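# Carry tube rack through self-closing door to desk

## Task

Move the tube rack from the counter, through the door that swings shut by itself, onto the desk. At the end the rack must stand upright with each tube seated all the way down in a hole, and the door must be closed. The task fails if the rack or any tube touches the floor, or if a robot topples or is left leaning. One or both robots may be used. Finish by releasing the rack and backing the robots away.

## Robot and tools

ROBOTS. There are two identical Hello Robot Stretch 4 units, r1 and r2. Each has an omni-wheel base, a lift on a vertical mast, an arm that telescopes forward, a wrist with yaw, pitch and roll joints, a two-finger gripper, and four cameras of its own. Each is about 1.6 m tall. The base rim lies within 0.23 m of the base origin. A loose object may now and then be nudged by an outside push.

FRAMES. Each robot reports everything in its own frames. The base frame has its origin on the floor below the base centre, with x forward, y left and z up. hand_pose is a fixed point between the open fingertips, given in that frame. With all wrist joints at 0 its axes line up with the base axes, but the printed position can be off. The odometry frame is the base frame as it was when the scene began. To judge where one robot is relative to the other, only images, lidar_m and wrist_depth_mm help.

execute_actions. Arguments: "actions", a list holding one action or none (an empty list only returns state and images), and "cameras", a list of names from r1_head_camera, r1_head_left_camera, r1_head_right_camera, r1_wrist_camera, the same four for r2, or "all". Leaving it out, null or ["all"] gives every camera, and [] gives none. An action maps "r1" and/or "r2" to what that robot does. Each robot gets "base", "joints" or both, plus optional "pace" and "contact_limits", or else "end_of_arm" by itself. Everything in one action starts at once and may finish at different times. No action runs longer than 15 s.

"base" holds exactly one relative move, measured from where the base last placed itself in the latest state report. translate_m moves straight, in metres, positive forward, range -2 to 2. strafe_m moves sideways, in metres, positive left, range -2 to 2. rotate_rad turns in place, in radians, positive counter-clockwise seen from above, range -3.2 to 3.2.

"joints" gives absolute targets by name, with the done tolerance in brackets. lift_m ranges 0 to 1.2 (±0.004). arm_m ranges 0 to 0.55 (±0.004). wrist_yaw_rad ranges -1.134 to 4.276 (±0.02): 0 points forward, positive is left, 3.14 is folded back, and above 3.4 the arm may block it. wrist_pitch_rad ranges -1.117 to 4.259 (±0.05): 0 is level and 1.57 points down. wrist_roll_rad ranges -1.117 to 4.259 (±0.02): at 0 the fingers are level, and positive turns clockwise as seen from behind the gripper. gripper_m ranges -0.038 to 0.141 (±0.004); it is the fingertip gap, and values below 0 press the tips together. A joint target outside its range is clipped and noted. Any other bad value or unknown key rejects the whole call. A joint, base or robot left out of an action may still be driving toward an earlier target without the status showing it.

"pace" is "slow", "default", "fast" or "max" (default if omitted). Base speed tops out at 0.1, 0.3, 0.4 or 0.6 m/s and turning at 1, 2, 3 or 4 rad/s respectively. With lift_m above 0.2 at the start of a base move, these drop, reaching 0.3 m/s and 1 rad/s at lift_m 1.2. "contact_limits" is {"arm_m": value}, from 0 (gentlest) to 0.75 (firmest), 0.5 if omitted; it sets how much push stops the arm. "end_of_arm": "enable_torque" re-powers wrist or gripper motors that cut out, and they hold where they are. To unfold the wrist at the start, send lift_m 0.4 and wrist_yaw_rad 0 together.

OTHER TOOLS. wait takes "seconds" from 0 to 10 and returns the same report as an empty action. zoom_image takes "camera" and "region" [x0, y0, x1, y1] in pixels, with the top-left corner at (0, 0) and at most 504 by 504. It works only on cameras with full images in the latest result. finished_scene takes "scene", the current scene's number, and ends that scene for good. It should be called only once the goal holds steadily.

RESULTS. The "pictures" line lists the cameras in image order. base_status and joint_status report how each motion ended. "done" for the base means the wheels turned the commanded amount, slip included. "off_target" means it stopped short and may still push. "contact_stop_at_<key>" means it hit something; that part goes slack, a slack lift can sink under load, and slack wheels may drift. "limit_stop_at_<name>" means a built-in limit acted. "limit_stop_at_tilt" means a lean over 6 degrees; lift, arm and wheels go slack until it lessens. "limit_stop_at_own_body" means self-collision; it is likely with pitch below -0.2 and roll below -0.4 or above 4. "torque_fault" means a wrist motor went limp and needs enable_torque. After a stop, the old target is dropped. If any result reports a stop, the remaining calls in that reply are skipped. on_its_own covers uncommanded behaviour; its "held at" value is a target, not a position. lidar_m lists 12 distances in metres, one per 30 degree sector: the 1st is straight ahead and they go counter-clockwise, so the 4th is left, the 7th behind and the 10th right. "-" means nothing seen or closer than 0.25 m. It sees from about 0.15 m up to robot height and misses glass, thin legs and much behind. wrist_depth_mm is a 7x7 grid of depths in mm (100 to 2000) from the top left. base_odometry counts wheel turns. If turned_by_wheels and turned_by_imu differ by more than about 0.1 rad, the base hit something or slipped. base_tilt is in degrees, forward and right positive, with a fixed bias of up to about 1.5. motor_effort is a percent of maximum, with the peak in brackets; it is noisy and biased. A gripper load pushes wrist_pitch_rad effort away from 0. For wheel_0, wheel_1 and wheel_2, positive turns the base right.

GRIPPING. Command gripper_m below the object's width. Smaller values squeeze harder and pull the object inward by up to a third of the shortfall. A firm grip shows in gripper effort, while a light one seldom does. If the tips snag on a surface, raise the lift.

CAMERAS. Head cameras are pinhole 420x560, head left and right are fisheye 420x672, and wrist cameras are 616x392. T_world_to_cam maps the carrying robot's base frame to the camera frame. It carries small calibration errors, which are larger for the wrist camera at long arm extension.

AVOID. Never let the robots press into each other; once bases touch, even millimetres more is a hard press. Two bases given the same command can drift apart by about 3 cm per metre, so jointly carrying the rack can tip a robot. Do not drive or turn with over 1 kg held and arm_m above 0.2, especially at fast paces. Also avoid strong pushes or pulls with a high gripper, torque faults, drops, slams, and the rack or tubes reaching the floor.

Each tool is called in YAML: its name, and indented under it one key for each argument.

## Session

execute_actions:
  actions: []
  cameras: ["r1_head_left_camera","r2_head_left_camera"]

Scene clock: 0.00 s.
r1.base_odometry: x=+0.000 y=+0.000 heading=+0.000 (m, m, rad; r1's odometry frame)
r1.turned_by_wheels: +0.000 (rad since the last result)
r1.turned_by_imu: +0.000 (rad since the last result)
r1.base_tilt: forward=-0.2 right=+0.0 (deg)
r1.lidar_m: 0.83 1.03 1.63 1.69 2.05 1.46 1.31 1.01 0.89 0.91 0.92 0.82
r1.base_status: not commanded
r1.joint_positions: lift_m=+0.194 arm_m=-0.001 wrist_yaw_rad=+3.140 wrist_pitch_rad=+0.005 wrist_roll_rad=+0.005 gripper_m=+0.057
r1.joint_status: not commanded
r1.motor_effort: lift_m=+19 arm_m=+0 wrist_yaw_rad=+0 wrist_pitch_rad=-7 wrist_roll_rad=+0 gripper_m=-3 wheel_0=+0 wheel_1=-1 wheel_2=+0 (%)
r1.hand_pose: x=-0.1183 y=+0.0879 z=+0.3710 quat_wxyz=(+0.001, -0.003, +0.002, +1.000) (m; r1's base frame)
r1.wrist_depth_mm: - 143 - - - - - / - 141 - - - - - / - 118 158 - - - - / - 129 183 - - - - / 138 141 1983 1808 - - - / 1078 1397 1618 1430 1397 1708 1618 / 1025 1138 189 1042 190 1042 1060
r2.base_odometry: x=+0.000 y=+0.000 heading=+0.000 (m, m, rad; r2's odometry frame)
r2.turned_by_wheels: +0.000 (rad since the last result)
r2.turned_by_imu: +0.000 (rad since the last result)
r2.base_tilt: forward=+0.7 right=-0.4 (deg)
r2.lidar_m: 0.82 1.31 1.29 2.14 1.95 1.23 0.81 0.75 0.77 0.71 0.64 0.65
r2.base_status: not commanded
r2.joint_positions: lift_m=+0.131 arm_m=+0.000 wrist_yaw_rad=+3.196 wrist_pitch_rad=+0.003 wrist_roll_rad=-0.010 gripper_m=+0.057
r2.joint_status: not commanded
r2.motor_effort: lift_m=+21 arm_m=-1 wrist_yaw_rad=+1 wrist_pitch_rad=-5 wrist_roll_rad=+0 gripper_m=-2 wheel_0=+0 wheel_1=+0 wheel_2=+0 (%)
r2.hand_pose: x=-0.1216 y=+0.0716 z=+0.3083 quat_wxyz=(-0.027, -0.001, -0.005, +1.000) (m; r2's base frame)
r2.wrist_depth_mm: - 137 242 1118 - - 1756 / - 110 137 1098 1281 - 1661 / - 112 136 1118 1281 - 1756 / - 126 162 1098 1308 - 1661 / 204 809 960 1078 1308 1921 1661 / 496 854 210 1118 211 1336 1308 / 492 820 809 152 798 866 878
pictures: r1_head_left_camera, r2_head_left_camera
Images, in order (width x height): r1_head_left_camera 420x672, r2_head_left_camera 420x672.

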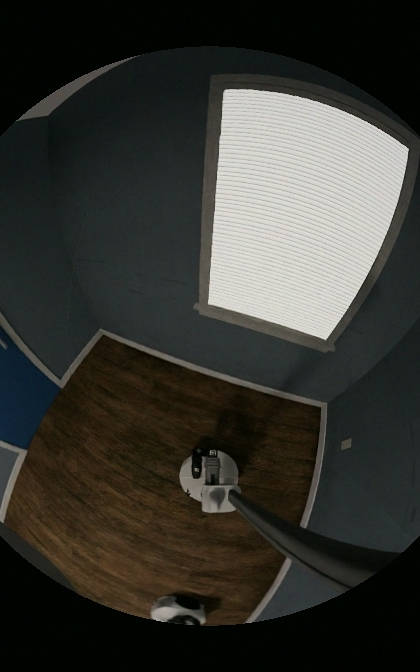

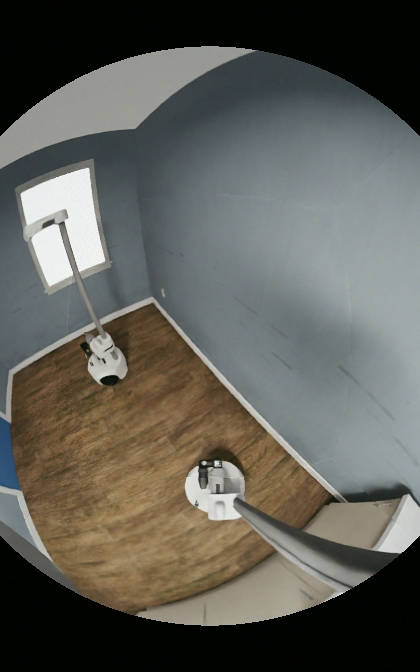

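execute_actions:
  actions:
    - {"r1":{"base":{"rotate_rad":1.4},"joints":{"lift_m":0.95,"wrist_yaw_rad":0,"gripper_m":0.1},"pace":"fast"},"r2":{"base":{"rotate_rad":3.1},"joints":{"lift_m":0.85,"wrist_yaw_rad":0,"gripper_m":0.1},"pace":"fast"}}
  cameras: ["r1_head_camera","r1_wrist_camera","r2_head_camera","r2_wrist_camera"]

Scene clock: 9.87 s.
r1.base_odometry: x=+0.000 y=+0.000 heading=+1.400 (m, m, rad; r1's odometry frame)
r1.turned_by_wheels: +1.400 (rad since the last result)
r1.turned_by_imu: +1.387 (rad since the last result)
r1.base_tilt: forward=-0.2 right=+0.0 (deg)
r1.lidar_m: 1.61 1.85 2.26 1.27 1.16 0.91 0.92 1.01 0.84 0.82 0.91 1.50
r1.base_status: done
r1.joint_positions: lift_m=+0.950 arm_m=-0.001 wrist_yaw_rad=+0.000 wrist_pitch_rad=+0.005 wrist_roll_rad=+0.005 gripper_m=+0.100
r1.joint_status: all done
r1.motor_effort: lift_m=+22(24) arm_m=+0(1) wrist_yaw_rad=-2(9) wrist_pitch_rad=-9(6) wrist_roll_rad=+0(0) gripper_m=-1(7) wheel_0=+2(5) wheel_1=+2(8) wheel_2=+2(10) (%)
r1.hand_pose: x=+0.4586 y=-0.0873 z=+1.1265 quat_wxyz=(+1.000, +0.002, +0.003, +0.000) (m; r1's base frame)
r1.wrist_depth_mm: 1708 1661 1576 1499 1499 1430 1366 / 1708 1661 1576 1499 1464 1397 1336 / 1708 1618 1576 1499 1499 1397 1366 / 1618 1618 1537 1499 1464 1430 1366 / 1661 1576 1537 1499 1464 1366 1336 / 1618 1576 1537 1499 1430 1366 1366 / 1661 1618 1464 1464 1366 1366 1336
r2.base_odometry: x=+0.000 y=+0.000 heading=+3.100 (m, m, rad; r2's odometry frame)
r2.turned_by_wheels: +3.100 (rad since the last result)
r2.turned_by_imu: +3.047 (rad since the last result)
r2.base_tilt: forward=+0.7 right=-0.5 (deg)
r2.lidar_m: 0.83 0.76 0.76 0.74 0.65 0.66 0.81 1.34 1.30 2.16 1.95 1.32
r2.base_status: done
r2.joint_positions: lift_m=+0.850 arm_m=+0.000 wrist_yaw_rad=+0.000 wrist_pitch_rad=+0.003 wrist_roll_rad=-0.010 gripper_m=+0.100
r2.joint_status: all done
r2.motor_effort: lift_m=+23(28) arm_m=-1(1) wrist_yaw_rad=+0(8) wrist_pitch_rad=-5(5) wrist_roll_rad=+0(1) gripper_m=+0(5) wheel_0=+0(5) wheel_1=+0(10) wheel_2=+0(9) (%)
r2.hand_pose: x=+0.4597 y=-0.0873 z=+1.0273 quat_wxyz=(+1.000, -0.005, +0.001, +0.000) (m; r2's base frame)
r2.wrist_depth_mm: 1042 1205 1430 1708 - 1756 1464 / 1060 1182 1397 1618 - 1756 1499 / 1060 1182 1366 1661 - 1661 1464 / 1042 1205 1366 1661 - 1756 1464 / 1008 1098 1060 1308 1863 1708 1499 / 585 603 219 866 218 1661 1464 / 535 591 691 150 1042 1576 1499
pictures: r1_head_camera, r1_wrist_camera, r2_head_camera, r2_wrist_camera
camera_calibration (this result's frames):
r1_wrist_camera: T_world_to_cam=[[0.00646784, -0.999785, -0.0197111, -0.0674829], [0.0441448, 0.0199778, -0.998825, 1.17609], [0.999004, 0.0055901, 0.0442645, -0.282562], [0, 0, 0, 1]] pos_world=[0.230799, -0.0893846, 1.18589]
r2_wrist_camera: T_world_to_cam=[[-0.000785939, -0.99995, 0.0100132, -0.0938092], [0.0157011, -0.0100243, -0.999826, 1.07884], [0.999876, -0.000628584, 0.0157082, -0.242657], [0, 0, 0, 1]] pos_world=[0.225614, -0.0831424, 1.08341]
Images, in order (width x height): r1_head_camera 420x560, r1_wrist_camera 616x392, r2_head_camera 420x560, r2_wrist_camera 616x392.

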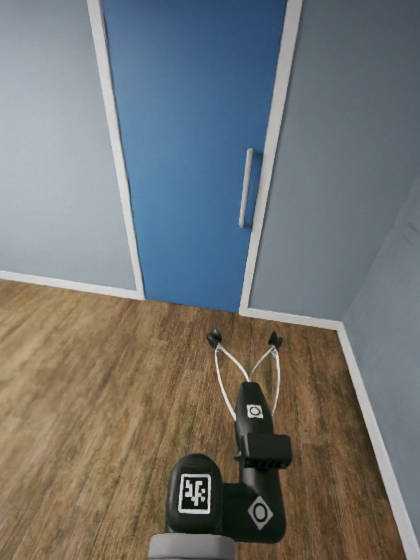

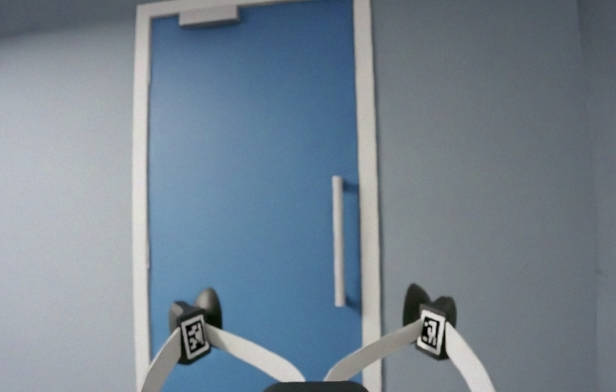

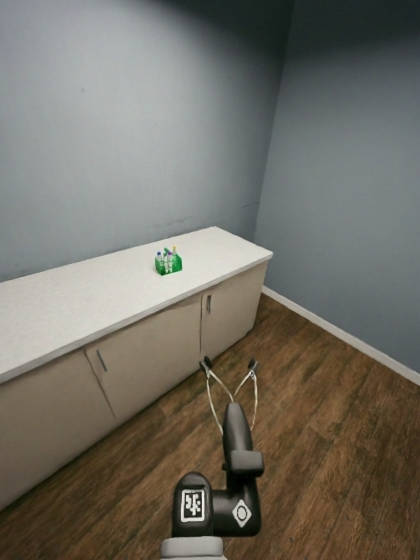

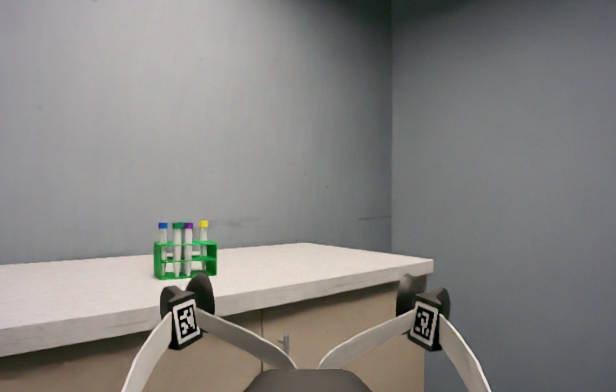

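execute_actions:
  actions:
    - {"r1":{"base":{"rotate_rad":-0.12},"joints":{"wrist_yaw_rad":0.285},"pace":"fast"},"r2":{"base":{"rotate_rad":0.3},"joints":{"lift_m":1.2,"wrist_pitch_rad":1.57,"wrist_roll_rad":1.57,"gripper_m":0.13},"pace":"fast"}}
  cameras: []

execute_actions:
  actions:
    - {"r1":{"base":{"translate_m":0.95},"pace":"fast"},"r2":{"base":{"translate_m":0.3},"joints":{"arm_m":0.55}}}
  cameras: ["r1_wrist_camera","r2_wrist_camera","r2_head_camera"]

Scene clock: 22.57 s.
r1.base_odometry: x=+0.000 y=+0.000 heading=+1.280 (m, m, rad; r1's odometry frame)
r1.turned_by_wheels: -0.120 (rad since the last result)
r1.turned_by_imu: -0.119 (rad since the last result)
r1.base_tilt: forward=-0.2 right=+0.0 (deg)
r1.lidar_m: 1.61 1.76 2.30 1.28 1.27 0.94 0.90 0.95 0.85 0.81 0.86 1.31
r1.base_status: done
r1.joint_positions: lift_m=+0.950 arm_m=-0.001 wrist_yaw_rad=+0.284 wrist_pitch_rad=+0.005 wrist_roll_rad=+0.005 gripper_m=+0.100
r1.joint_status: all done
r1.motor_effort: lift_m=+22(22) arm_m=+0(1) wrist_yaw_rad=+1(9) wrist_pitch_rad=-10(8) wrist_roll_rad=+2(0) gripper_m=-2(1) wheel_0=+0(2) wheel_1=+0(3) wheel_2=-1(5) (%)
r1.hand_pose: x=+0.4715 y=-0.0030 z=+1.1265 quat_wxyz=(+0.990, +0.002, +0.003, +0.142) (m; r1's base frame)
r1.wrist_depth_mm: - 1863 1661 1537 1464 1366 1255 / - 1863 1708 1576 1464 1366 1281 / - 1863 1708 1537 1430 1336 1255 / 1983 1863 1661 1537 1430 1336 1255 / 1983 1808 1661 1499 1464 1336 1229 / 1983 1808 1618 1537 1430 1308 1229 / 1921 1808 1576 1464 1366 1281 1229
r2.base_odometry: x=+0.000 y=+0.000 heading=-2.883 (m, m, rad; r2's odometry frame)
r2.turned_by_wheels: +0.300 (rad since the last result)
r2.turned_by_imu: +0.294 (rad since the last result)
r2.base_tilt: forward=+0.6 right=-0.6 (deg)
r2.lidar_m: 0.75 0.75 0.83 0.65 0.64 0.70 1.10 1.30 1.57 1.98 1.95 0.96
r2.base_status: done
r2.joint_positions: lift_m=+1.200 arm_m=+0.000 wrist_yaw_rad=+0.000 wrist_pitch_rad=+1.570 wrist_roll_rad=+1.569 gripper_m=+0.130
r2.joint_status: all done
r2.motor_effort: lift_m=+23(24) arm_m=-1(1) wrist_yaw_rad=+0(1) wrist_pitch_rad=+2(3) wrist_roll_rad=+1(3) gripper_m=+0(3) wheel_0=-1(3) wheel_1=+0(7) wheel_2=+0(6) (%)
r2.hand_pose: x=+0.1715 y=-0.0874 z=+1.0895 quat_wxyz=(+0.501, +0.500, +0.500, -0.499) (m; r2's base frame)
r2.wrist_depth_mm: 1255 1281 1308 1308 1336 1308 1366 / 1281 1308 1336 1308 1281 1336 1336 / 1281 1308 1281 1336 1336 1281 1308 / 1098 1281 1255 1281 1098 1281 1308 / 991 1281 1281 1078 1078 1308 351 / 904 1042 1281 1255 1098 1255 1308 / 854 1078 1255 154 1281 1281 1255
pictures: none
No camera images: the call's "cameras" was empty. Leave "cameras" out to get every camera's image.

Scene clock: 26.57 s.
r1.base_odometry: x=+0.272 y=+0.910 heading=+1.281 (m, m, rad; r1's odometry frame)
r1.turned_by_wheels: +0.000 (rad since the last result)
r1.turned_by_imu: -0.003 (rad since the last result)
r1.base_tilt: forward=-0.2 right=+0.0 (deg)
r1.lidar_m: 0.66 0.75 1.08 2.18 1.85 1.95 1.86 1.21 0.91 0.87 0.94 0.73
r1.base_status: done
r1.joint_positions: lift_m=+0.950 arm_m=-0.001 wrist_yaw_rad=+0.285 wrist_pitch_rad=+0.005 wrist_roll_rad=+0.005 gripper_m=+0.100
r1.joint_status: not commanded
r1.motor_effort: lift_m=+22(22) arm_m=-1(1) wrist_yaw_rad=-3(0) wrist_pitch_rad=-6(6) wrist_roll_rad=+1(0) gripper_m=-2(2) wheel_0=+1(5) wheel_1=+2(9) wheel_2=+1(10) (%)
r1.hand_pose: x=+0.4715 y=-0.0028 z=+1.1265 quat_wxyz=(+0.990, +0.002, +0.003, +0.142) (m; r1's base frame)
r1.wrist_depth_mm: 699 634 580 530 500 459 439 / 691 627 580 530 492 452 433 / 683 627 569 525 480 452 436 / 676 621 569 530 480 449 430 / 661 609 559 521 477 449 430 / 661 615 544 517 415 442 427 / 668 609 535 508 415 436 427
r2.base_odometry: x=-0.290 y=-0.077 heading=-2.883 (m, m, rad; r2's odometry frame)
r2.turned_by_wheels: +0.000 (rad since the last result)
r2.turned_by_imu: -0.002 (rad since the last result)
r2.base_tilt: forward=+0.7 right=-0.6 (deg)
r2.lidar_m: 0.49 0.46 0.52 0.77 0.75 0.84 1.27 2.60 1.85 1.86 1.21 0.61
r2.base_status: done
r2.joint_positions: lift_m=+1.200 arm_m=+0.549 wrist_yaw_rad=+0.000 wrist_pitch_rad=+1.570 wrist_roll_rad=+1.570 gripper_m=+0.130
r2.joint_status: all done
r2.motor_effort: lift_m=+24(24) arm_m=+4(1) wrist_yaw_rad=+0(1) wrist_pitch_rad=+1(1) wrist_roll_rad=+0(1) gripper_m=+0(1) wheel_0=+1(8) wheel_1=+0(5) wheel_2=+1(13) (%)
r2.hand_pose: x=+0.7204 y=-0.0874 z=+1.0895 quat_wxyz=(+0.501, +0.500, +0.500, -0.499) (m; r2's base frame)
r2.wrist_depth_mm: 397 399 399 402 1308 1281 1308 / 399 397 402 399 1308 1308 1281 / 397 322 397 399 404 1336 1308 / 397 320 357 402 399 1308 1098 / 394 397 397 402 399 1098 1098 / 394 394 397 397 402 1098 1308 / 392 392 394 154 397 402 1308
pictures: r1_wrist_camera, r2_head_camera, r2_wrist_camera
camera_calibration (this result's frames):
r1_wrist_camera: T_world_to_cam=[[0.286737, -0.957806, -0.0197112, -0.115153], [0.0367797, 0.031566, -0.998825, 1.17735], [0.957303, 0.285675, 0.044279, -0.275486], [0, 0, 0, 1]] pos_world=[0.25344, -0.0687587, 1.1859]
r2_wrist_camera: T_world_to_cam=[[-0.999998, -0.00185794, 0.000136587, 0.723535], [-0.00186012, 0.999832, -0.0182558, 0.168473], [-0.000102646, -0.018256, -0.999833, 1.32101], [0, 0, 0, 1]] pos_world=[0.723983, -0.142984, 1.32377]
Images, in order (width x height): r1_wrist_camera 616x392, r2_head_camera 420x560, r2_wrist_camera 616x392.

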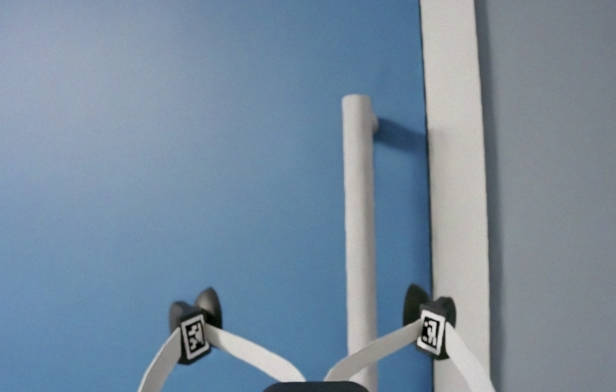

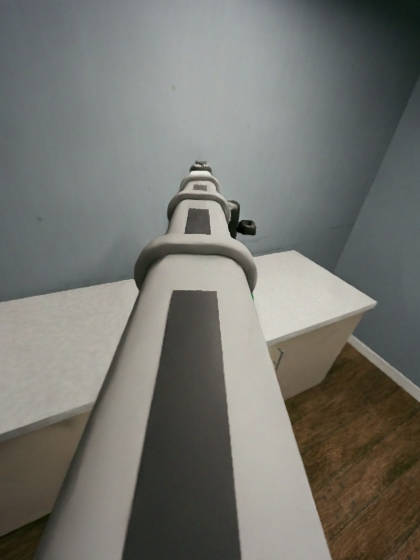

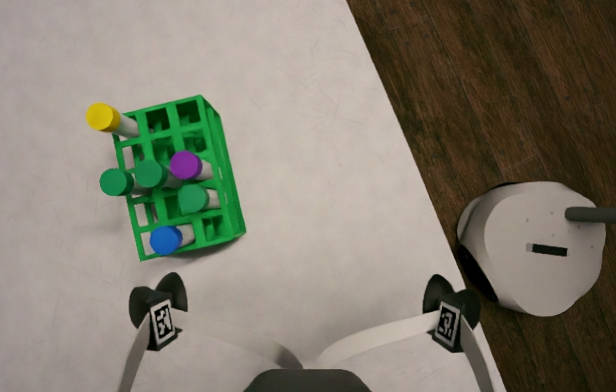

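execute_actions:
  actions:
    - {"r1":{"joints":{"arm_m":0.2}},"r2":{"base":{"strafe_m":-0.076},"joints":{"wrist_roll_rad":1.39}}}
  cameras: ["r1_wrist_camera"]

Scene clock: 36.90 s.
r1.base_odometry: x=+0.272 y=+0.910 heading=+1.281 (m, m, rad; r1's odometry frame)
r1.turned_by_wheels: +0.000 (rad since the last result)
r1.turned_by_imu: +0.000 (rad since the last result)
r1.base_tilt: forward=-0.1 right=+0.0 (deg)
r1.lidar_m: 0.64 0.77 1.08 2.18 1.79 1.96 1.86 1.22 0.91 0.88 0.91 0.75
r1.base_status: not commanded
r1.joint_positions: lift_m=+0.950 arm_m=+0.199 wrist_yaw_rad=+0.285 wrist_pitch_rad=+0.005 wrist_roll_rad=+0.005 gripper_m=+0.100
r1.joint_status: all done
r1.motor_effort: lift_m=+22(22) arm_m=+7(7) wrist_yaw_rad=+1(1) wrist_pitch_rad=-8(6) wrist_roll_rad=-1(1) gripper_m=-1(2) wheel_0=+1(1) wheel_1=+2(2) wheel_2=+1(1) (%)
r1.hand_pose: x=+0.6712 y=-0.0028 z=+1.1266 quat_wxyz=(+0.990, +0.002, +0.003, +0.142) (m; r1's base frame)
r1.wrist_depth_mm: 413 377 345 241 296 264 262 / 410 373 342 236 298 263 262 / 404 373 340 233 294 260 258 / 404 368 340 231 291 260 256 / 399 366 336 230 290 258 254 / 394 364 325 229 289 254 253 / 394 362 324 224 281 251 252
r2.base_odometry: x=-0.310 y=-0.003 heading=-2.883 (m, m, rad; r2's odometry frame)
r2.turned_by_wheels: +0.000 (rad since the last result)
r2.turned_by_imu: -0.001 (rad since the last result)
r2.base_tilt: forward=+0.7 right=-0.5 (deg)
r2.lidar_m: 0.50 0.50 0.56 0.85 0.83 0.92 1.38 2.58 1.78 1.80 1.77 0.63
r2.base_status: done
r2.joint_positions: lift_m=+1.200 arm_m=+0.549 wrist_yaw_rad=+0.000 wrist_pitch_rad=+1.570 wrist_roll_rad=+1.391 gripper_m=+0.130
r2.joint_status: all done
r2.motor_effort: lift_m=+23(24) arm_m=+4(4) wrist_yaw_rad=+1(0) wrist_pitch_rad=+3(2) wrist_roll_rad=-2(0) gripper_m=+2(1) wheel_0=+0(2) wheel_1=+1(9) wheel_2=+0(0) (%)
r2.hand_pose: x=+0.7204 y=-0.0874 z=+1.0895 quat_wxyz=(+0.543, +0.453, +0.543, -0.453) (m; r2's base frame)
r2.wrist_depth_mm: 397 402 402 404 1308 1308 1336 / 399 399 404 399 1308 1308 1336 / 397 399 399 402 1308 1281 1336 / 399 325 394 404 404 1336 1336 / 397 320 320 402 399 1118 1060 / 397 324 343 399 399 1098 1098 / 394 392 394 154 399 1281 1308
pictures: r1_wrist_camera
camera_calibration (this result's frames):
r1_wrist_camera: T_world_to_cam=[[0.286842, -0.957775, -0.0197106, -0.172435], [0.0368555, 0.0315931, -0.998821, 1.16998], [0.957269, 0.285777, 0.0443615, -0.466678], [0, 0, 0, 1]] pos_world=[0.453078, -0.0687511, 1.1859]
Images, in order (width x height): r1_wrist_camera 616x392.

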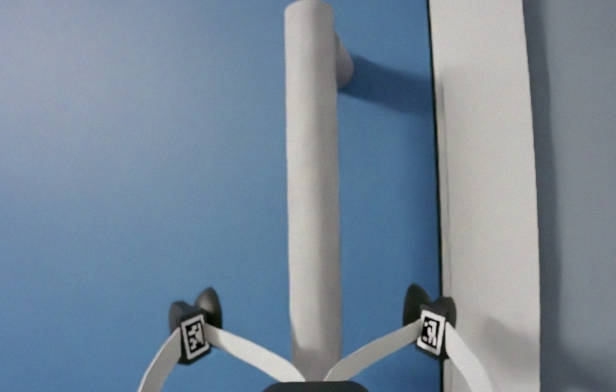

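execute_actions:
  actions:
    - {"r1":{"joints":{"arm_m":0.235}},"r2":{"base":{"translate_m":0.115}}}
  cameras: ["r2_wrist_camera"]

Scene clock: 41.20 s.
r1.base_odometry: x=+0.272 y=+0.910 heading=+1.281 (m, m, rad; r1's odometry frame)
r1.turned_by_wheels: +0.000 (rad since the last result)
r1.turned_by_imu: +0.000 (rad since the last result)
r1.base_tilt: forward=-0.2 right=+0.0 (deg)
r1.lidar_m: 0.65 0.76 1.08 2.19 1.86 1.96 1.84 1.20 0.92 0.88 0.95 0.75
r1.base_status: not commanded
r1.joint_positions: lift_m=+0.950 arm_m=+0.234 wrist_yaw_rad=+0.285 wrist_pitch_rad=+0.005 wrist_roll_rad=+0.005 gripper_m=+0.100
r1.joint_status: all done
r1.motor_effort: lift_m=+22(22) arm_m=+7(8) wrist_yaw_rad=+0(0) wrist_pitch_rad=-7(8) wrist_roll_rad=-1(0) gripper_m=-3(2) wheel_0=+1(1) wheel_1=+2(2) wheel_2=+1(1) (%)
r1.hand_pose: x=+0.7062 y=-0.0028 z=+1.1266 quat_wxyz=(+0.990, +0.002, +0.003, +0.142) (m; r1's base frame)
r1.wrist_depth_mm: 366 332 304 202 264 230 229 / 362 330 303 202 260 229 228 / 357 329 301 201 259 229 220 / 357 327 297 198 258 228 220 / 353 324 296 196 257 227 217 / 349 322 286 195 254 224 216 / 349 320 283 190 248 220 215
r2.base_odometry: x=-0.421 y=-0.033 heading=-2.883 (m, m, rad; r2's odometry frame)
r2.turned_by_wheels: +0.000 (rad since the last result)
r2.turned_by_imu: -0.002 (rad since the last result)
r2.base_tilt: forward=+0.6 right=-0.5 (deg)
r2.lidar_m: 0.40 0.39 0.44 0.71 0.88 0.96 1.47 2.67 1.84 1.74 1.02 0.51
r2.base_status: done
r2.joint_positions: lift_m=+1.200 arm_m=+0.549 wrist_yaw_rad=+0.000 wrist_pitch_rad=+1.570 wrist_roll_rad=+1.391 gripper_m=+0.130
r2.joint_status: not commanded
r2.motor_effort: lift_m=+24(23) arm_m=+4(4) wrist_yaw_rad=-1(0) wrist_pitch_rad=+1(2) wrist_roll_rad=-2(2) gripper_m=-1(0) wheel_0=+0(1) wheel_1=+1(4) wheel_2=-1(1) (%)
r2.hand_pose: x=+0.7205 y=-0.0874 z=+1.0895 quat_wxyz=(+0.543, +0.453, +0.543, -0.453) (m; r2's base frame)
r2.wrist_depth_mm: 399 402 399 404 404 1281 1281 / 399 399 402 402 404 1336 1336 / 397 397 397 404 402 404 1308 / 399 397 399 399 402 404 1336 / 394 397 399 325 399 402 1118 / 397 394 392 324 399 402 1060 / 394 394 394 154 399 402 1281
pictures: r2_wrist_camera
camera_calibration (this result's frames):
r2_wrist_camera: T_world_to_cam=[[-0.983695, -0.179847, 0.000162761, 0.696234], [-0.179819, 0.983527, -0.0184444, 0.295467], [0.00315709, -0.0181729, -0.99983, 1.31866], [0, 0, 0, 1]] pos_world=[0.733849, -0.14142, 1.32378]
Images, in order (width x height): r2_wrist_camera 616x392.

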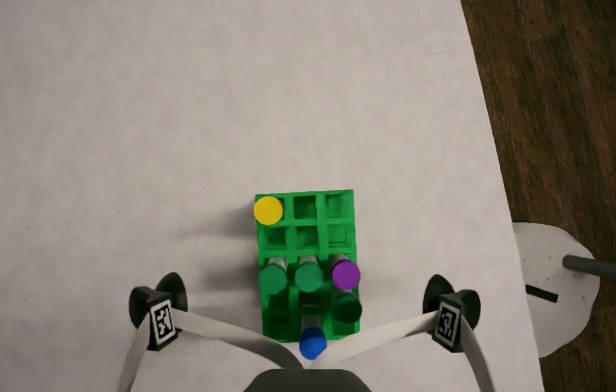

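Aligned. Lower r2, grip r1.

execute_actions:
  actions:
    - {"r1":{"joints":{"gripper_m":-0.035}},"r2":{"joints":{"lift_m":1.065}}}
  cameras: []

execute_actions:
  actions:
    - {"r1":{"base":{"translate_m":-0.3},"pace":"slow"},"r2":{"joints":{"gripper_m":0.03}}}
  cameras: ["r2_wrist_camera"]

Scene clock: 46.60 s.
r1.base_odometry: x=+0.272 y=+0.911 heading=+1.282 (m, m, rad; r1's odometry frame)
r1.turned_by_wheels: +0.002 (rad since the last result)
r1.turned_by_imu: +0.002 (rad since the last result)
r1.base_tilt: forward=-0.1 right=+0.0 (deg)
r1.lidar_m: 0.63 0.76 1.07 2.20 1.84 1.95 1.86 1.19 0.90 0.88 0.91 0.74
r1.base_status: not commanded
r1.joint_positions: lift_m=+0.950 arm_m=+0.236 wrist_yaw_rad=+0.300 wrist_pitch_rad=+0.006 wrist_roll_rad=+0.005 gripper_m=-0.034
r1.joint_status: all done
r1.on_its_own: wrist_yaw_rad is at rest, and its effort (-44) is outside its rest range (-13 to +13)
r1.motor_effort: lift_m=+22(22) arm_m=-4(6) wrist_yaw_rad=-44(43) wrist_pitch_rad=-9(10) wrist_roll_rad=+1(1) gripper_m=-30(32) wheel_0=+5(5) wheel_1=+2(2) wheel_2=+16(16) (%)
r1.hand_pose: x=+0.7081 y=+0.0017 z=+1.1264 quat_wxyz=(+0.989, +0.002, +0.003, +0.149) (m; r1's base frame)
r1.wrist_depth_mm: 362 329 296 189 250 225 213 / 359 325 294 189 249 224 212 / 355 322 293 186 248 223 212 / 355 319 290 185 247 222 211 / 351 319 289 183 245 221 210 / 347 317 287 181 237 220 208 / 347 315 175 179 176 184 206
r2.base_odometry: x=-0.421 y=-0.032 heading=-2.883 (m, m, rad; r2's odometry frame)
r2.turned_by_wheels: +0.000 (rad since the last result)
r2.turned_by_imu: -0.001 (rad since the last result)
r2.base_tilt: forward=+0.7 right=-0.5 (deg)
r2.lidar_m: 0.41 0.39 0.44 0.67 0.87 0.97 1.47 2.68 1.84 1.75 1.05 0.51
r2.base_status: not commanded
r2.joint_positions: lift_m=+1.066 arm_m=+0.549 wrist_yaw_rad=+0.000 wrist_pitch_rad=+1.570 wrist_roll_rad=+1.390 gripper_m=+0.130
r2.joint_status: all done
r2.motor_effort: lift_m=+13(22) arm_m=+4(4) wrist_yaw_rad=+0(1) wrist_pitch_rad=+0(7) wrist_roll_rad=-2(2) gripper_m=-1(2) wheel_0=+0(0) wheel_1=+1(1) wheel_2=-2(2) (%)
r2.hand_pose: x=+0.7205 y=-0.0874 z=+0.9553 quat_wxyz=(+0.543, +0.453, +0.543, -0.453) (m; r2's base frame)
r2.wrist_depth_mm: 267 270 271 271 273 272 273 / 268 270 268 270 272 272 272 / 267 268 270 270 271 272 272 / 267 267 268 193 267 271 271 / 266 267 266 229 229 270 270 / 266 266 267 153 147 268 270 / 265 265 266 146 164 268 268
pictures: none
No camera images: the call's "cameras" was empty. Leave "cameras" out to get every camera's image.

Scene clock: 50.87 s.
r1.base_odometry: x=+0.187 y=+0.623 heading=+1.282 (m, m, rad; r1's odometry frame)
r1.turned_by_wheels: +0.000 (rad since the last result)
r1.turned_by_imu: +0.017 (rad since the last result)
r1.base_tilt: forward=-0.2 right=+0.0 (deg)
r1.lidar_m: 0.90 1.06 1.53 1.79 1.74 1.64 1.57 1.16 0.85 0.85 0.92 1.04
r1.base_status: done
r1.joint_positions: lift_m=+0.950 arm_m=+0.236 wrist_yaw_rad=+0.285 wrist_pitch_rad=+0.005 wrist_roll_rad=+0.005 gripper_m=-0.035
r1.joint_status: not commanded
r1.motor_effort: lift_m=+21(22) arm_m=-4(6) wrist_yaw_rad=-2(67) wrist_pitch_rad=-8(10) wrist_roll_rad=-1(0) gripper_m=-21(36) wheel_0=-2(15) wheel_1=-3(3) wheel_2=+0(30) (%)
r1.hand_pose: x=+0.7080 y=-0.0027 z=+1.1266 quat_wxyz=(+0.990, +0.002, +0.003, +0.142) (m; r1's base frame)
r1.wrist_depth_mm: 778 691 621 559 521 504 484 / 768 691 621 554 508 508 480 / 768 683 609 554 496 496 477 / 759 683 609 549 488 500 480 / 750 668 603 549 480 492 473 / 750 668 603 205 484 492 469 / 750 676 174 198 176 484 469
r2.base_odometry: x=-0.421 y=-0.032 heading=-2.883 (m, m, rad; r2's odometry frame)
r2.turned_by_wheels: +0.000 (rad since the last result)
r2.turned_by_imu: -0.001 (rad since the last result)
r2.base_tilt: forward=+0.7 right=-0.5 (deg)
r2.lidar_m: 0.40 0.39 0.45 0.69 0.88 0.96 1.46 1.74 1.74 1.74 1.02 0.52
r2.base_status: not commanded
r2.joint_positions: lift_m=+1.065 arm_m=+0.549 wrist_yaw_rad=+0.000 wrist_pitch_rad=+1.570 wrist_roll_rad=+1.390 gripper_m=+0.031
r2.joint_status: all done
r2.motor_effort: lift_m=+17(17) arm_m=+4(4) wrist_yaw_rad=+0(1) wrist_pitch_rad=+1(2) wrist_roll_rad=-1(1) gripper_m=-28(28) wheel_0=+0(0) wheel_1=+0(1) wheel_2=-1(2) (%)
r2.hand_pose: x=+0.7205 y=-0.0874 z=+0.9550 quat_wxyz=(+0.543, +0.453, +0.543, -0.453) (m; r2's base frame)
r2.wrist_depth_mm: 266 267 266 268 268 271 271 / 264 266 267 267 267 270 270 / 264 266 267 266 267 268 270 / 264 265 264 185 259 268 268 / 264 264 263 187 267 266 267 / 262 264 178 140 169 267 268 / 263 166 185 183 164 165 267
pictures: r2_wrist_camera
camera_calibration (this result's frames):
r2_wrist_camera: T_world_to_cam=[[-0.983666, -0.180002, 0.000296254, 0.696134], [-0.179977, 0.983498, -0.0184203, 0.293081], [0.00302432, -0.0181727, -0.99983, 1.18428], [0, 0, 0, 1]] pos_world=[0.73393, -0.141418, 1.18927]
Images, in order (width x height): r2_wrist_camera 616x392.

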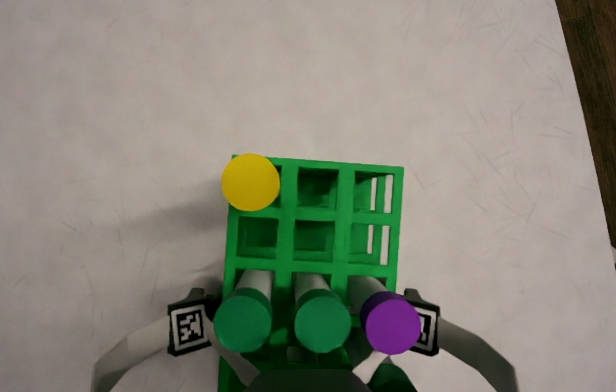

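execute_actions:
  actions:
    - {"r1":{"joints":{"gripper_m":0.1}},"r2":{"joints":{"lift_m":1.2}}}
  cameras: []

execute_actions:
  actions:
    - {"r1":{"base":{"translate_m":0.31}},"r2":{"joints":{"arm_m":0.1}}}
  cameras: ["r1_wrist_camera","r2_wrist_camera"]

Scene clock: 59.13 s.
r1.base_odometry: x=+0.187 y=+0.623 heading=+1.282 (m, m, rad; r1's odometry frame)
r1.turned_by_wheels: +0.000 (rad since the last result)
r1.turned_by_imu: +0.000 (rad since the last result)
r1.base_tilt: forward=-0.2 right=+0.0 (deg)
r1.lidar_m: 0.94 1.10 1.54 1.78 1.74 1.63 1.56 1.17 0.88 0.85 0.91 1.04
r1.base_status: not commanded
r1.joint_positions: lift_m=+0.950 arm_m=+0.236 wrist_yaw_rad=+0.285 wrist_pitch_rad=+0.005 wrist_roll_rad=+0.005 gripper_m=+0.100
r1.joint_status: all done
r1.motor_effort: lift_m=+22(22) arm_m=-4(4) wrist_yaw_rad=+0(0) wrist_pitch_rad=-7(7) wrist_roll_rad=+0(1) gripper_m=-1(20) wheel_0=-2(2) wheel_1=-3(3) wheel_2=+1(1) (%)
r1.hand_pose: x=+0.7080 y=-0.0027 z=+1.1266 quat_wxyz=(+0.990, +0.002, +0.003, +0.142) (m; r1's base frame)
r1.wrist_depth_mm: 788 715 654 591 559 504 484 / 778 707 647 591 549 508 484 / 788 707 647 591 539 504 480 / 778 699 634 585 530 500 477 / 759 691 634 591 525 496 473 / 750 691 615 580 473 488 473 / 750 691 603 564 473 484 473
r2.base_odometry: x=-0.421 y=-0.032 heading=-2.883 (m, m, rad; r2's odometry frame)
r2.turned_by_wheels: +0.000 (rad since the last result)
r2.turned_by_imu: -0.001 (rad since the last result)
r2.base_tilt: forward=+0.7 right=-0.5 (deg)
r2.lidar_m: 0.39 0.39 0.43 0.72 0.88 0.96 1.45 1.73 1.74 1.76 1.03 0.52
r2.base_status: not commanded
r2.joint_positions: lift_m=+1.200 arm_m=+0.549 wrist_yaw_rad=+0.000 wrist_pitch_rad=+1.570 wrist_roll_rad=+1.390 gripper_m=+0.031
r2.joint_status: all done
r2.motor_effort: lift_m=+24(21) arm_m=+4(4) wrist_yaw_rad=+0(1) wrist_pitch_rad=-1(1) wrist_roll_rad=+0(2) gripper_m=-28(30) wheel_0=+0(0) wheel_1=+1(1) wheel_2=-1(2) (%)
r2.hand_pose: x=+0.7205 y=-0.0874 z=+1.0894 quat_wxyz=(+0.543, +0.453, +0.543, -0.453) (m; r2's base frame)
r2.wrist_depth_mm: 394 402 402 402 404 1281 1308 / 399 399 402 402 402 1281 1308 / 399 397 397 402 399 404 1366 / 394 399 399 185 258 402 1281 / 394 397 399 187 399 402 1118 / 394 397 178 140 168 402 1078 / 394 166 182 183 163 166 1308
pictures: none
No camera images: the call's "cameras" was empty. Leave "cameras" out to get every camera's image.

Scene clock: 61.63 s.
r1.base_odometry: x=+0.275 y=+0.920 heading=+1.281 (m, m, rad; r1's odometry frame)
r1.turned_by_wheels: -0.001 (rad since the last result)
r1.turned_by_imu: -0.002 (rad since the last result)
r1.base_tilt: forward=-0.3 right=+0.1 (deg)
r1.lidar_m: 0.64 0.76 1.08 2.21 1.87 1.97 1.87 1.19 0.92 0.88 0.95 0.73
r1.base_status: done
r1.joint_positions: lift_m=+0.950 arm_m=+0.235 wrist_yaw_rad=+0.272 wrist_pitch_rad=+0.005 wrist_roll_rad=+0.005 gripper_m=+0.100
r1.joint_status: not commanded
r1.on_its_own: wrist_yaw_rad is at rest, and its effort (+37) is outside its rest range (-13 to +13)
r1.motor_effort: lift_m=+22(22) arm_m=+2(4) wrist_yaw_rad=+37(36) wrist_pitch_rad=-8(8) wrist_roll_rad=-1(0) gripper_m=-1(3) wheel_0=+0(7) wheel_1=+1(5) wheel_2=-12(13) (%)
r1.hand_pose: x=+0.7069 y=-0.0067 z=+1.1266 quat_wxyz=(+0.991, +0.002, +0.003, +0.136) (m; r1's base frame)
r1.wrist_depth_mm: 343 312 286 185 247 217 206 / 340 312 285 183 245 216 206 / 334 309 283 182 245 215 204 / 336 306 281 180 243 213 204 / 329 304 279 178 241 213 202 / 327 301 270 177 239 210 202 / 327 301 266 153 234 205 200
r2.base_odometry: x=-0.421 y=-0.032 heading=-2.883 (m, m, rad; r2's odometry frame)
r2.turned_by_wheels: +0.000 (rad since the last result)
r2.turned_by_imu: -0.001 (rad since the last result)
r2.base_tilt: forward=+0.7 right=-0.5 (deg)
r2.lidar_m: 0.40 0.40 0.42 0.70 0.87 0.96 1.46 2.66 1.85 1.73 1.05 0.29
r2.base_status: not commanded
r2.joint_positions: lift_m=+1.200 arm_m=+0.101 wrist_yaw_rad=+0.000 wrist_pitch_rad=+1.570 wrist_roll_rad=+1.390 gripper_m=+0.031
r2.joint_status: all done
r2.motor_effort: lift_m=+24(24) arm_m=-5(8) wrist_yaw_rad=+2(1) wrist_pitch_rad=+0(1) wrist_roll_rad=-1(2) gripper_m=-30(28) wheel_0=+0(0) wheel_1=+1(1) wheel_2=-2(1) (%)
r2.hand_pose: x=+0.2718 y=-0.0874 z=+1.0894 quat_wxyz=(+0.543, +0.453, +0.543, -0.453) (m; r2's base frame)
r2.wrist_depth_mm: 402 647 1281 1281 1308 1336 1308 / 399 585 1308 1308 1281 1308 1308 / 399 559 1138 1281 1281 1281 1308 / 397 512 741 184 258 1308 1308 / 399 436 676 187 1098 1078 1308 / 397 394 177 146 169 1281 1281 / 392 165 185 183 164 166 1281
pictures: r1_wrist_camera, r2_wrist_camera
camera_calibration (this result's frames):
r1_wrist_camera: T_world_to_cam=[[0.274404, -0.961412, -0.0197097, -0.177675], [0.0374687, 0.0311707, -0.998812, 1.16841], [0.960884, 0.27334, 0.0445762, -0.502707], [0, 0, 0, 1]] pos_world=[0.488019, -0.0698293, 1.18593]
r2_wrist_camera: T_world_to_cam=[[-0.983728, -0.179663, 0.00071536, 0.25433], [-0.179646, 0.98356, -0.0183437, 0.214637], [0.00259208, -0.0181737, -0.999831, 1.32017], [0, 0, 0, 1]] pos_world=[0.285328, -0.141422, 1.3237]
Images, in order (width x height): r1_wrist_camera 616x392, r2_wrist_camera 616x392.

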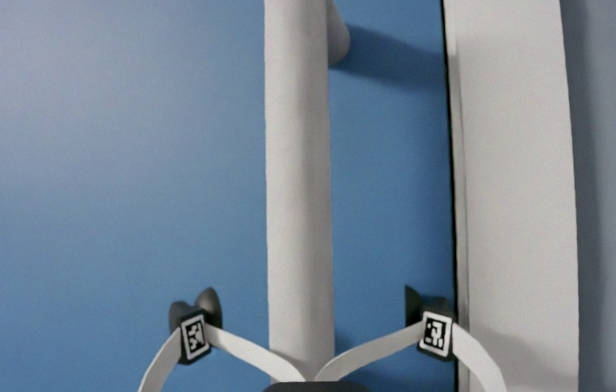

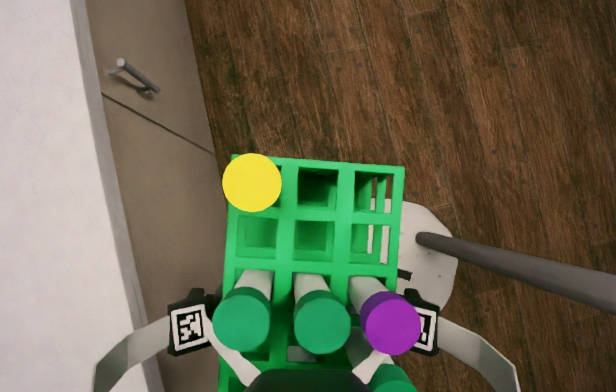

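execute_actions:
  actions:
    - {"r1":{"joints":{"gripper_m":-0.038}}}
  cameras: []

execute_actions:
  actions:
    - {"r1":{"base":{"translate_m":-0.3},"pace":"slow"}}
  cameras: ["r1_head_left_camera"]

Scene clock: 69.70 s.
r1.base_odometry: x=+0.275 y=+0.921 heading=+1.283 (m, m, rad; r1's odometry frame)
r1.turned_by_wheels: +0.002 (rad since the last result)
r1.turned_by_imu: -0.003 (rad since the last result)
r1.base_tilt: forward=-0.2 right=+0.0 (deg)
r1.lidar_m: 0.61 0.73 1.05 2.21 1.86 1.95 1.86 1.21 0.92 0.87 0.94 0.72
r1.base_status: not commanded
r1.joint_positions: lift_m=+0.950 arm_m=+0.236 wrist_yaw_rad=+0.292 wrist_pitch_rad=+0.006 wrist_roll_rad=+0.005 gripper_m=-0.037
r1.joint_status: all done
r1.on_its_own: wrist_yaw_rad is at rest, and its effort (-20) is outside its rest range (-13 to +13)
r1.motor_effort: lift_m=+22(22) arm_m=-3(3) wrist_yaw_rad=-20(51) wrist_pitch_rad=-9(8) wrist_roll_rad=+1(1) gripper_m=-25(25) wheel_0=-1(5) wheel_1=-4(4) wheel_2=+13(12) (%)
r1.hand_pose: x=+0.7080 y=-0.0007 z=+1.1264 quat_wxyz=(+0.989, +0.002, +0.003, +0.145) (m; r1's base frame)
r1.wrist_depth_mm: 340 307 278 172 233 208 198 / 336 306 276 170 235 208 198 / 334 301 274 168 233 220 196 / 334 300 274 166 232 217 196 / 330 300 271 165 231 217 195 / 325 297 270 164 225 215 193 / 325 296 173 161 176 198 193
r2.base_odometry: x=-0.421 y=-0.032 heading=-2.883 (m, m, rad; r2's odometry frame)
r2.turned_by_wheels: +0.000 (rad since the last result)
r2.turned_by_imu: -0.001 (rad since the last result)
r2.base_tilt: forward=+0.7 right=-0.4 (deg)
r2.lidar_m: 0.40 0.39 0.44 0.71 0.88 0.96 1.45 2.67 1.86 1.75 1.03 0.30
r2.base_status: not commanded
r2.joint_positions: lift_m=+1.200 arm_m=+0.101 wrist_yaw_rad=+0.000 wrist_pitch_rad=+1.570 wrist_roll_rad=+1.390 gripper_m=+0.031
r2.joint_status: not commanded
r2.motor_effort: lift_m=+24(24) arm_m=-5(5) wrist_yaw_rad=+0(0) wrist_pitch_rad=+0(1) wrist_roll_rad=-2(1) gripper_m=-28(28) wheel_0=+0(0) wheel_1=+1(1) wheel_2=-2(2) (%)
r2.hand_pose: x=+0.2718 y=-0.0874 z=+1.0894 quat_wxyz=(+0.543, +0.453, +0.543, -0.453) (m; r2's base frame)
r2.wrist_depth_mm: 402 647 1281 1308 1308 1366 1308 / 399 585 1308 1308 1308 1308 1308 / 399 554 1138 1308 1308 1308 1308 / 394 517 741 184 256 1281 1336 / 397 436 676 186 1098 1078 1281 / 397 399 178 148 168 1308 1255 / 394 165 185 182 164 166 1308
pictures: none
No camera images: the call's "cameras" was empty. Leave "cameras" out to get every camera's image.

Scene clock: 73.97 s.
r1.base_odometry: x=+0.191 y=+0.633 heading=+1.285 (m, m, rad; r1's odometry frame)
r1.turned_by_wheels: +0.003 (rad since the last result)
r1.turned_by_imu: +0.085 (rad since the last result)
r1.base_tilt: forward=-0.1 right=-0.1 (deg)
r1.lidar_m: 0.62 0.88 1.60 1.76 1.76 1.66 1.64 1.09 0.88 0.89 0.97 0.94
r1.base_status: done
r1.joint_positions: lift_m=+0.950 arm_m=+0.237 wrist_yaw_rad=+0.306 wrist_pitch_rad=+0.005 wrist_roll_rad=+0.005 gripper_m=-0.037
r1.joint_status: not commanded
r1.on_its_own: wrist_yaw_rad is at rest, and its effort (-59) is outside its rest range (-13 to +13)
r1.motor_effort: lift_m=+22(22) arm_m=-9(9) wrist_yaw_rad=-59(70) wrist_pitch_rad=-7(9) wrist_roll_rad=+0(1) gripper_m=-29(28) wheel_0=+9(14) wheel_1=-3(7) wheel_2=+27(31) (%)
r1.hand_pose: x=+0.7088 y=+0.0037 z=+1.1266 quat_wxyz=(+0.988, +0.002, +0.003, +0.153) (m; r1's base frame)
r1.wrist_depth_mm: 820 530 359 171 214 191 404 / 809 525 357 169 223 187 404 / 788 517 355 168 222 187 399 / 788 512 355 168 222 186 397 / 778 504 353 167 221 185 394 / 768 512 351 166 209 185 394 / 768 504 175 162 175 175 389
r2.base_odometry: x=-0.421 y=-0.032 heading=-2.883 (m, m, rad; r2's odometry frame)
r2.turned_by_wheels: +0.000 (rad since the last result)
r2.turned_by_imu: -0.001 (rad since the last result)
r2.base_tilt: forward=+0.7 right=-0.4 (deg)
r2.lidar_m: 0.41 0.40 0.45 0.71 0.88 0.96 1.47 1.75 1.74 1.74 1.06 0.27
r2.base_status: not commanded
r2.joint_positions: lift_m=+1.200 arm_m=+0.101 wrist_yaw_rad=+0.000 wrist_pitch_rad=+1.570 wrist_roll_rad=+1.390 gripper_m=+0.031
r2.joint_status: not commanded
r2.motor_effort: lift_m=+24(24) arm_m=-5(5) wrist_yaw_rad=+1(2) wrist_pitch_rad=+0(0) wrist_roll_rad=-2(2) gripper_m=-27(27) wheel_0=+0(0) wheel_1=+1(1) wheel_2=-2(1) (%)
r2.hand_pose: x=+0.2718 y=-0.0874 z=+1.0894 quat_wxyz=(+0.543, +0.453, +0.543, -0.453) (m; r2's base frame)
r2.wrist_depth_mm: 399 640 1308 1281 1308 1308 1281 / 397 580 1308 1281 1336 1281 1281 / 399 554 1138 1308 1336 1281 1308 / 397 517 741 184 258 1308 1281 / 399 430 668 187 1078 1118 1308 / 397 399 177 148 170 1255 1308 / 394 166 185 183 163 166 1308
pictures: r1_head_left_camera
Images, in order (width x height): r1_head_left_camera 420x672.

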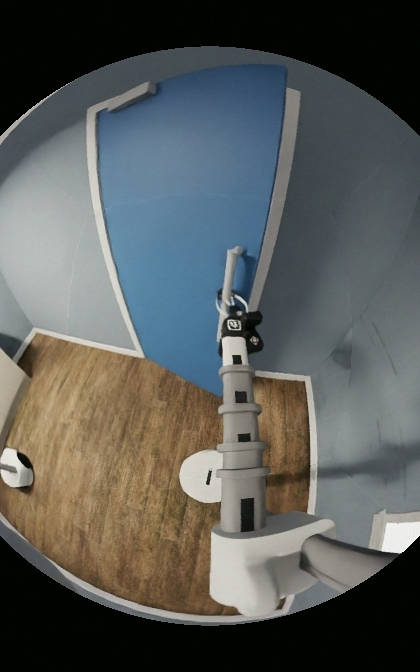

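Holding. Continue back with more yaw.

execute_actions:
  actions:
    - {"r1":{"base":{"translate_m":-0.25},"joints":{"wrist_yaw_rad":0.55},"pace":"slow"}}
  cameras: []

execute_actions:
  actions:
    - {"r1":{"base":{"translate_m":-0.25},"joints":{"wrist_yaw_rad":0.65},"pace":"slow"}}
  cameras: ["r1_head_left_camera"]

Scene clock: 81.73 s.
r1.base_odometry: x=+0.121 y=+0.394 heading=+1.287 (m, m, rad; r1's odometry frame)
r1.turned_by_wheels: +0.002 (rad since the last result)
r1.turned_by_imu: -0.174 (rad since the last result)
r1.base_tilt: forward=-0.1 right=+0.0 (deg)
r1.lidar_m: 0.61 0.83 1.48 1.87 1.58 1.61 1.50 1.51 1.04 0.97 1.01 1.12
r1.base_status: done
r1.joint_positions: lift_m=+0.950 arm_m=+0.237 wrist_yaw_rad=+0.559 wrist_pitch_rad=+0.007 wrist_roll_rad=+0.005 gripper_m=-0.037
r1.joint_status: all done
r1.on_its_own: wrist_yaw_rad is at rest, and its effort (-25) is outside its rest range (-13 to +13)
r1.motor_effort: lift_m=+19(22) arm_m=-10(10) wrist_yaw_rad=-25(68) wrist_pitch_rad=-13(36) wrist_roll_rad=+0(2) gripper_m=-29(30) wheel_0=+5(25) wheel_1=-2(23) wheel_2=+20(31) (%)
r1.hand_pose: x=+0.6985 y=+0.0788 z=+1.1264 quat_wxyz=(+0.961, +0.001, +0.004, +0.276) (m; r1's base frame)
r1.wrist_depth_mm: 1160 960 496 170 208 176 158 / 1138 931 492 168 227 178 157 / 1138 917 492 167 227 178 157 / 1138 917 492 167 227 178 157 / 1118 904 488 166 226 177 157 / 1098 917 488 165 210 177 154 / 1118 931 175 162 177 165 -
r2.base_odometry: x=-0.421 y=-0.032 heading=-2.883 (m, m, rad; r2's odometry frame)
r2.turned_by_wheels: +0.000 (rad since the last result)
r2.turned_by_imu: -0.002 (rad since the last result)
r2.base_tilt: forward=+0.6 right=-0.5 (deg)
r2.lidar_m: 0.39 0.40 0.44 0.71 0.88 0.97 1.46 1.59 1.61 1.75 1.05 0.28
r2.base_status: not commanded
r2.joint_positions: lift_m=+1.200 arm_m=+0.101 wrist_yaw_rad=+0.000 wrist_pitch_rad=+1.570 wrist_roll_rad=+1.390 gripper_m=+0.031
r2.joint_status: not commanded
r2.motor_effort: lift_m=+24(24) arm_m=-5(4) wrist_yaw_rad=+1(0) wrist_pitch_rad=-1(0) wrist_roll_rad=-1(2) gripper_m=-30(28) wheel_0=+0(0) wheel_1=+1(1) wheel_2=-1(1) (%)
r2.hand_pose: x=+0.2718 y=-0.0874 z=+1.0894 quat_wxyz=(+0.543, +0.453, +0.543, -0.453) (m; r2's base frame)
r2.wrist_depth_mm: 399 647 1336 1281 1281 1255 1308 / 399 580 1281 1336 1308 1308 1336 / 397 559 1118 1336 1281 1281 1281 / 399 517 741 184 258 1308 1308 / 397 436 676 186 1098 1078 1308 / 397 392 177 148 169 1308 1281 / 394 165 185 183 164 166 1281
pictures: none
No camera images: the call's "cameras" was empty. Leave "cameras" out to get every camera's image.

Scene clock: 86.27 s.
r1.base_odometry: x=+0.051 y=+0.154 heading=+1.289 (m, m, rad; r1's odometry frame)
r1.turned_by_wheels: +0.002 (rad since the last result)
r1.turned_by_imu: -0.114 (rad since the last result)
r1.base_tilt: forward=-0.1 right=+0.0 (deg)
r1.lidar_m: 0.61 0.82 1.45 1.96 1.44 1.59 1.41 1.42 1.19 1.09 1.12 1.28
r1.base_status: done
r1.joint_positions: lift_m=+0.950 arm_m=+0.237 wrist_yaw_rad=+0.656 wrist_pitch_rad=+0.007 wrist_roll_rad=+0.004 gripper_m=-0.037
r1.joint_status: all done
r1.on_its_own: wrist_yaw_rad is at rest, and its effort (-17) is outside its rest range (-13 to +13)
r1.motor_effort: lift_m=+18(19) arm_m=-9(9) wrist_yaw_rad=-17(30) wrist_pitch_rad=-12(27) wrist_roll_rad=+1(2) gripper_m=-28(31) wheel_0=+5(13) wheel_1=-2(21) wheel_2=+20(30) (%)
r1.hand_pose: x=+0.6894 y=+0.1066 z=+1.1264 quat_wxyz=(+0.947, +0.001, +0.004, +0.322) (m; r1's base frame)
r1.wrist_depth_mm: 1308 1098 691 170 206 171 - / 1281 1078 691 168 232 173 147 / 1255 1060 691 168 232 173 147 / 1281 1042 676 167 232 172 147 / 1255 1060 683 167 232 173 147 / 1255 1042 691 166 211 172 147 / 1229 1042 175 161 175 159 -
r2.base_odometry: x=-0.421 y=-0.032 heading=-2.883 (m, m, rad; r2's odometry frame)
r2.turned_by_wheels: +0.000 (rad since the last result)
r2.turned_by_imu: -0.001 (rad since the last result)
r2.base_tilt: forward=+0.7 right=-0.5 (deg)
r2.lidar_m: 0.39 0.39 0.44 0.71 0.88 0.94 1.45 1.44 1.48 1.75 1.02 0.28
r2.base_status: not commanded
r2.joint_positions: lift_m=+1.200 arm_m=+0.101 wrist_yaw_rad=+0.000 wrist_pitch_rad=+1.570 wrist_roll_rad=+1.390 gripper_m=+0.031
r2.joint_status: not commanded
r2.motor_effort: lift_m=+24(24) arm_m=-5(5) wrist_yaw_rad=+1(3) wrist_pitch_rad=+0(1) wrist_roll_rad=-1(1) gripper_m=-28(26) wheel_0=+0(0) wheel_1=+0(1) wheel_2=-1(2) (%)
r2.hand_pose: x=+0.2718 y=-0.0874 z=+1.0894 quat_wxyz=(+0.543, +0.453, +0.543, -0.453) (m; r2's base frame)
r2.wrist_depth_mm: 399 640 1308 1281 1308 1281 1308 / 399 585 1255 1308 1336 1281 1336 / 394 559 1138 1308 1336 1308 1308 / 399 517 741 184 258 1308 1308 / 397 433 661 187 1098 1098 1281 / 394 394 178 148 169 1336 1336 / 394 165 185 184 163 166 1281
pictures: r1_head_left_camera
Images, in order (width x height): r1_head_left_camera 420x672.

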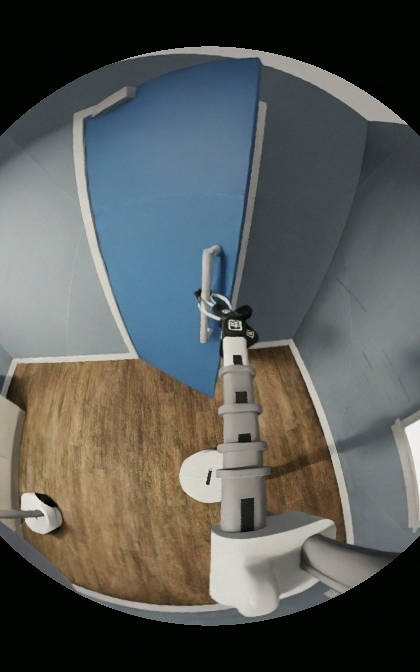

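execute_actions:
  actions:
    - {"r1":{"base":{"translate_m":-0.3},"joints":{"wrist_yaw_rad":0.75},"pace":"slow"},"r2":{"base":{"rotate_rad":-2.6},"pace":"slow"}}
  cameras: ["r1_head_left_camera","r2_head_left_camera"]

Scene clock: 93.97 s.
r1.base_odometry: x=-0.032 y=-0.133 heading=+1.290 (m, m, rad; r1's odometry frame)
r1.turned_by_wheels: +0.001 (rad since the last result)
r1.turned_by_imu: -0.121 (rad since the last result)
r1.base_tilt: forward=-0.1 right=+0.0 (deg)
r1.lidar_m: 0.63 0.81 1.43 1.82 1.18 1.60 1.31 1.31 1.48 1.24 1.23 1.45
r1.base_status: done
r1.joint_positions: lift_m=+0.950 arm_m=+0.237 wrist_yaw_rad=+0.750 wrist_pitch_rad=+0.006 wrist_roll_rad=+0.004 gripper_m=-0.037
r1.joint_status: all done
r1.motor_effort: lift_m=+19(19) arm_m=-9(9) wrist_yaw_rad=-1(32) wrist_pitch_rad=-11(28) wrist_roll_rad=+3(5) gripper_m=-26(30) wheel_0=+3(15) wheel_1=-4(21) wheel_2=+17(30) (%)
r1.hand_pose: x=+0.6782 y=+0.1327 z=+1.1264 quat_wxyz=(+0.931, +0.001, +0.004, +0.366) (m; r1's base frame)
r1.wrist_depth_mm: 1397 1182 991 171 225 167 - / 1366 1182 991 170 241 168 139 / 1366 1160 976 169 242 168 140 / 1366 1138 991 167 243 169 140 / 1308 1138 976 166 244 169 140 / 1336 1160 976 164 205 169 139 / 1308 1098 173 162 173 152 -
r2.base_odometry: x=-0.421 y=-0.032 heading=+0.801 (m, m, rad; r2's odometry frame)
r2.turned_by_wheels: -2.600 (rad since the last result)
r2.turned_by_imu: -2.558 (rad since the last result)
r2.base_tilt: forward=+0.7 right=-0.5 (deg)
r2.lidar_m: 1.29 1.35 1.74 1.00 0.51 0.41 0.40 0.45 0.73 0.88 0.98 0.28
r2.base_status: done
r2.joint_positions: lift_m=+1.200 arm_m=+0.101 wrist_yaw_rad=+0.000 wrist_pitch_rad=+1.570 wrist_roll_rad=+1.390 gripper_m=+0.031
r2.joint_status: not commanded
r2.motor_effort: lift_m=+24(24) arm_m=-5(5) wrist_yaw_rad=-1(1) wrist_pitch_rad=+2(0) wrist_roll_rad=-1(2) gripper_m=-27(28) wheel_0=+2(5) wheel_1=+1(4) wheel_2=+1(5) (%)
r2.hand_pose: x=+0.2719 y=-0.0874 z=+1.0894 quat_wxyz=(+0.543, +0.453, +0.543, -0.453) (m; r2's base frame)
r2.wrist_depth_mm: 1281 1281 1281 1308 1308 1308 1182 / 1255 1281 1281 1336 1281 1336 1308 / 1308 1281 1281 1281 1308 1308 1308 / 1281 1281 1281 184 258 1308 1118 / 1281 1255 1336 191 1078 1098 976 / 1281 1308 178 168 168 1281 931 / 1281 166 185 183 164 166 917
pictures: r1_head_left_camera, r2_head_left_camera
Images, in order (width x height): r1_head_left_camera 420x672, r2_head_left_camera 420x672.

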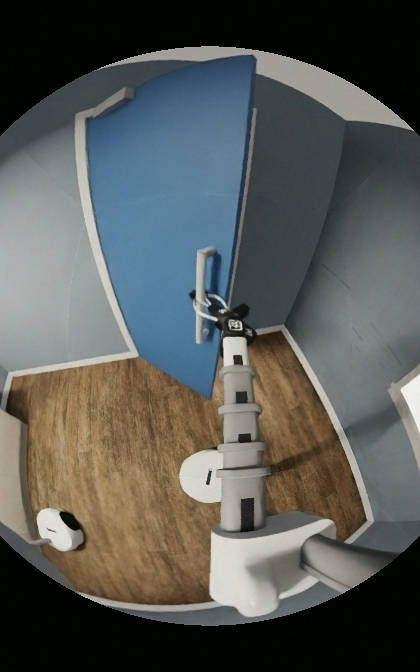

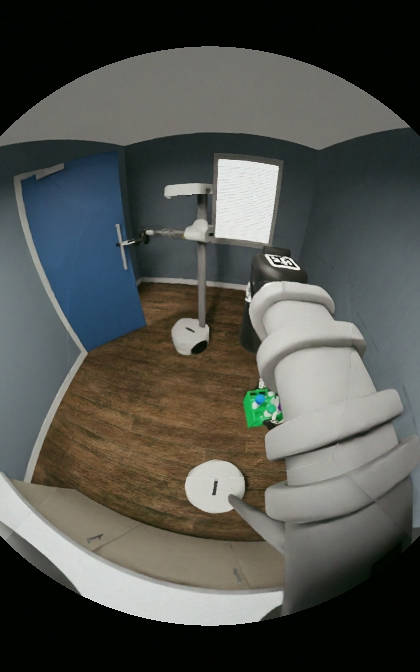

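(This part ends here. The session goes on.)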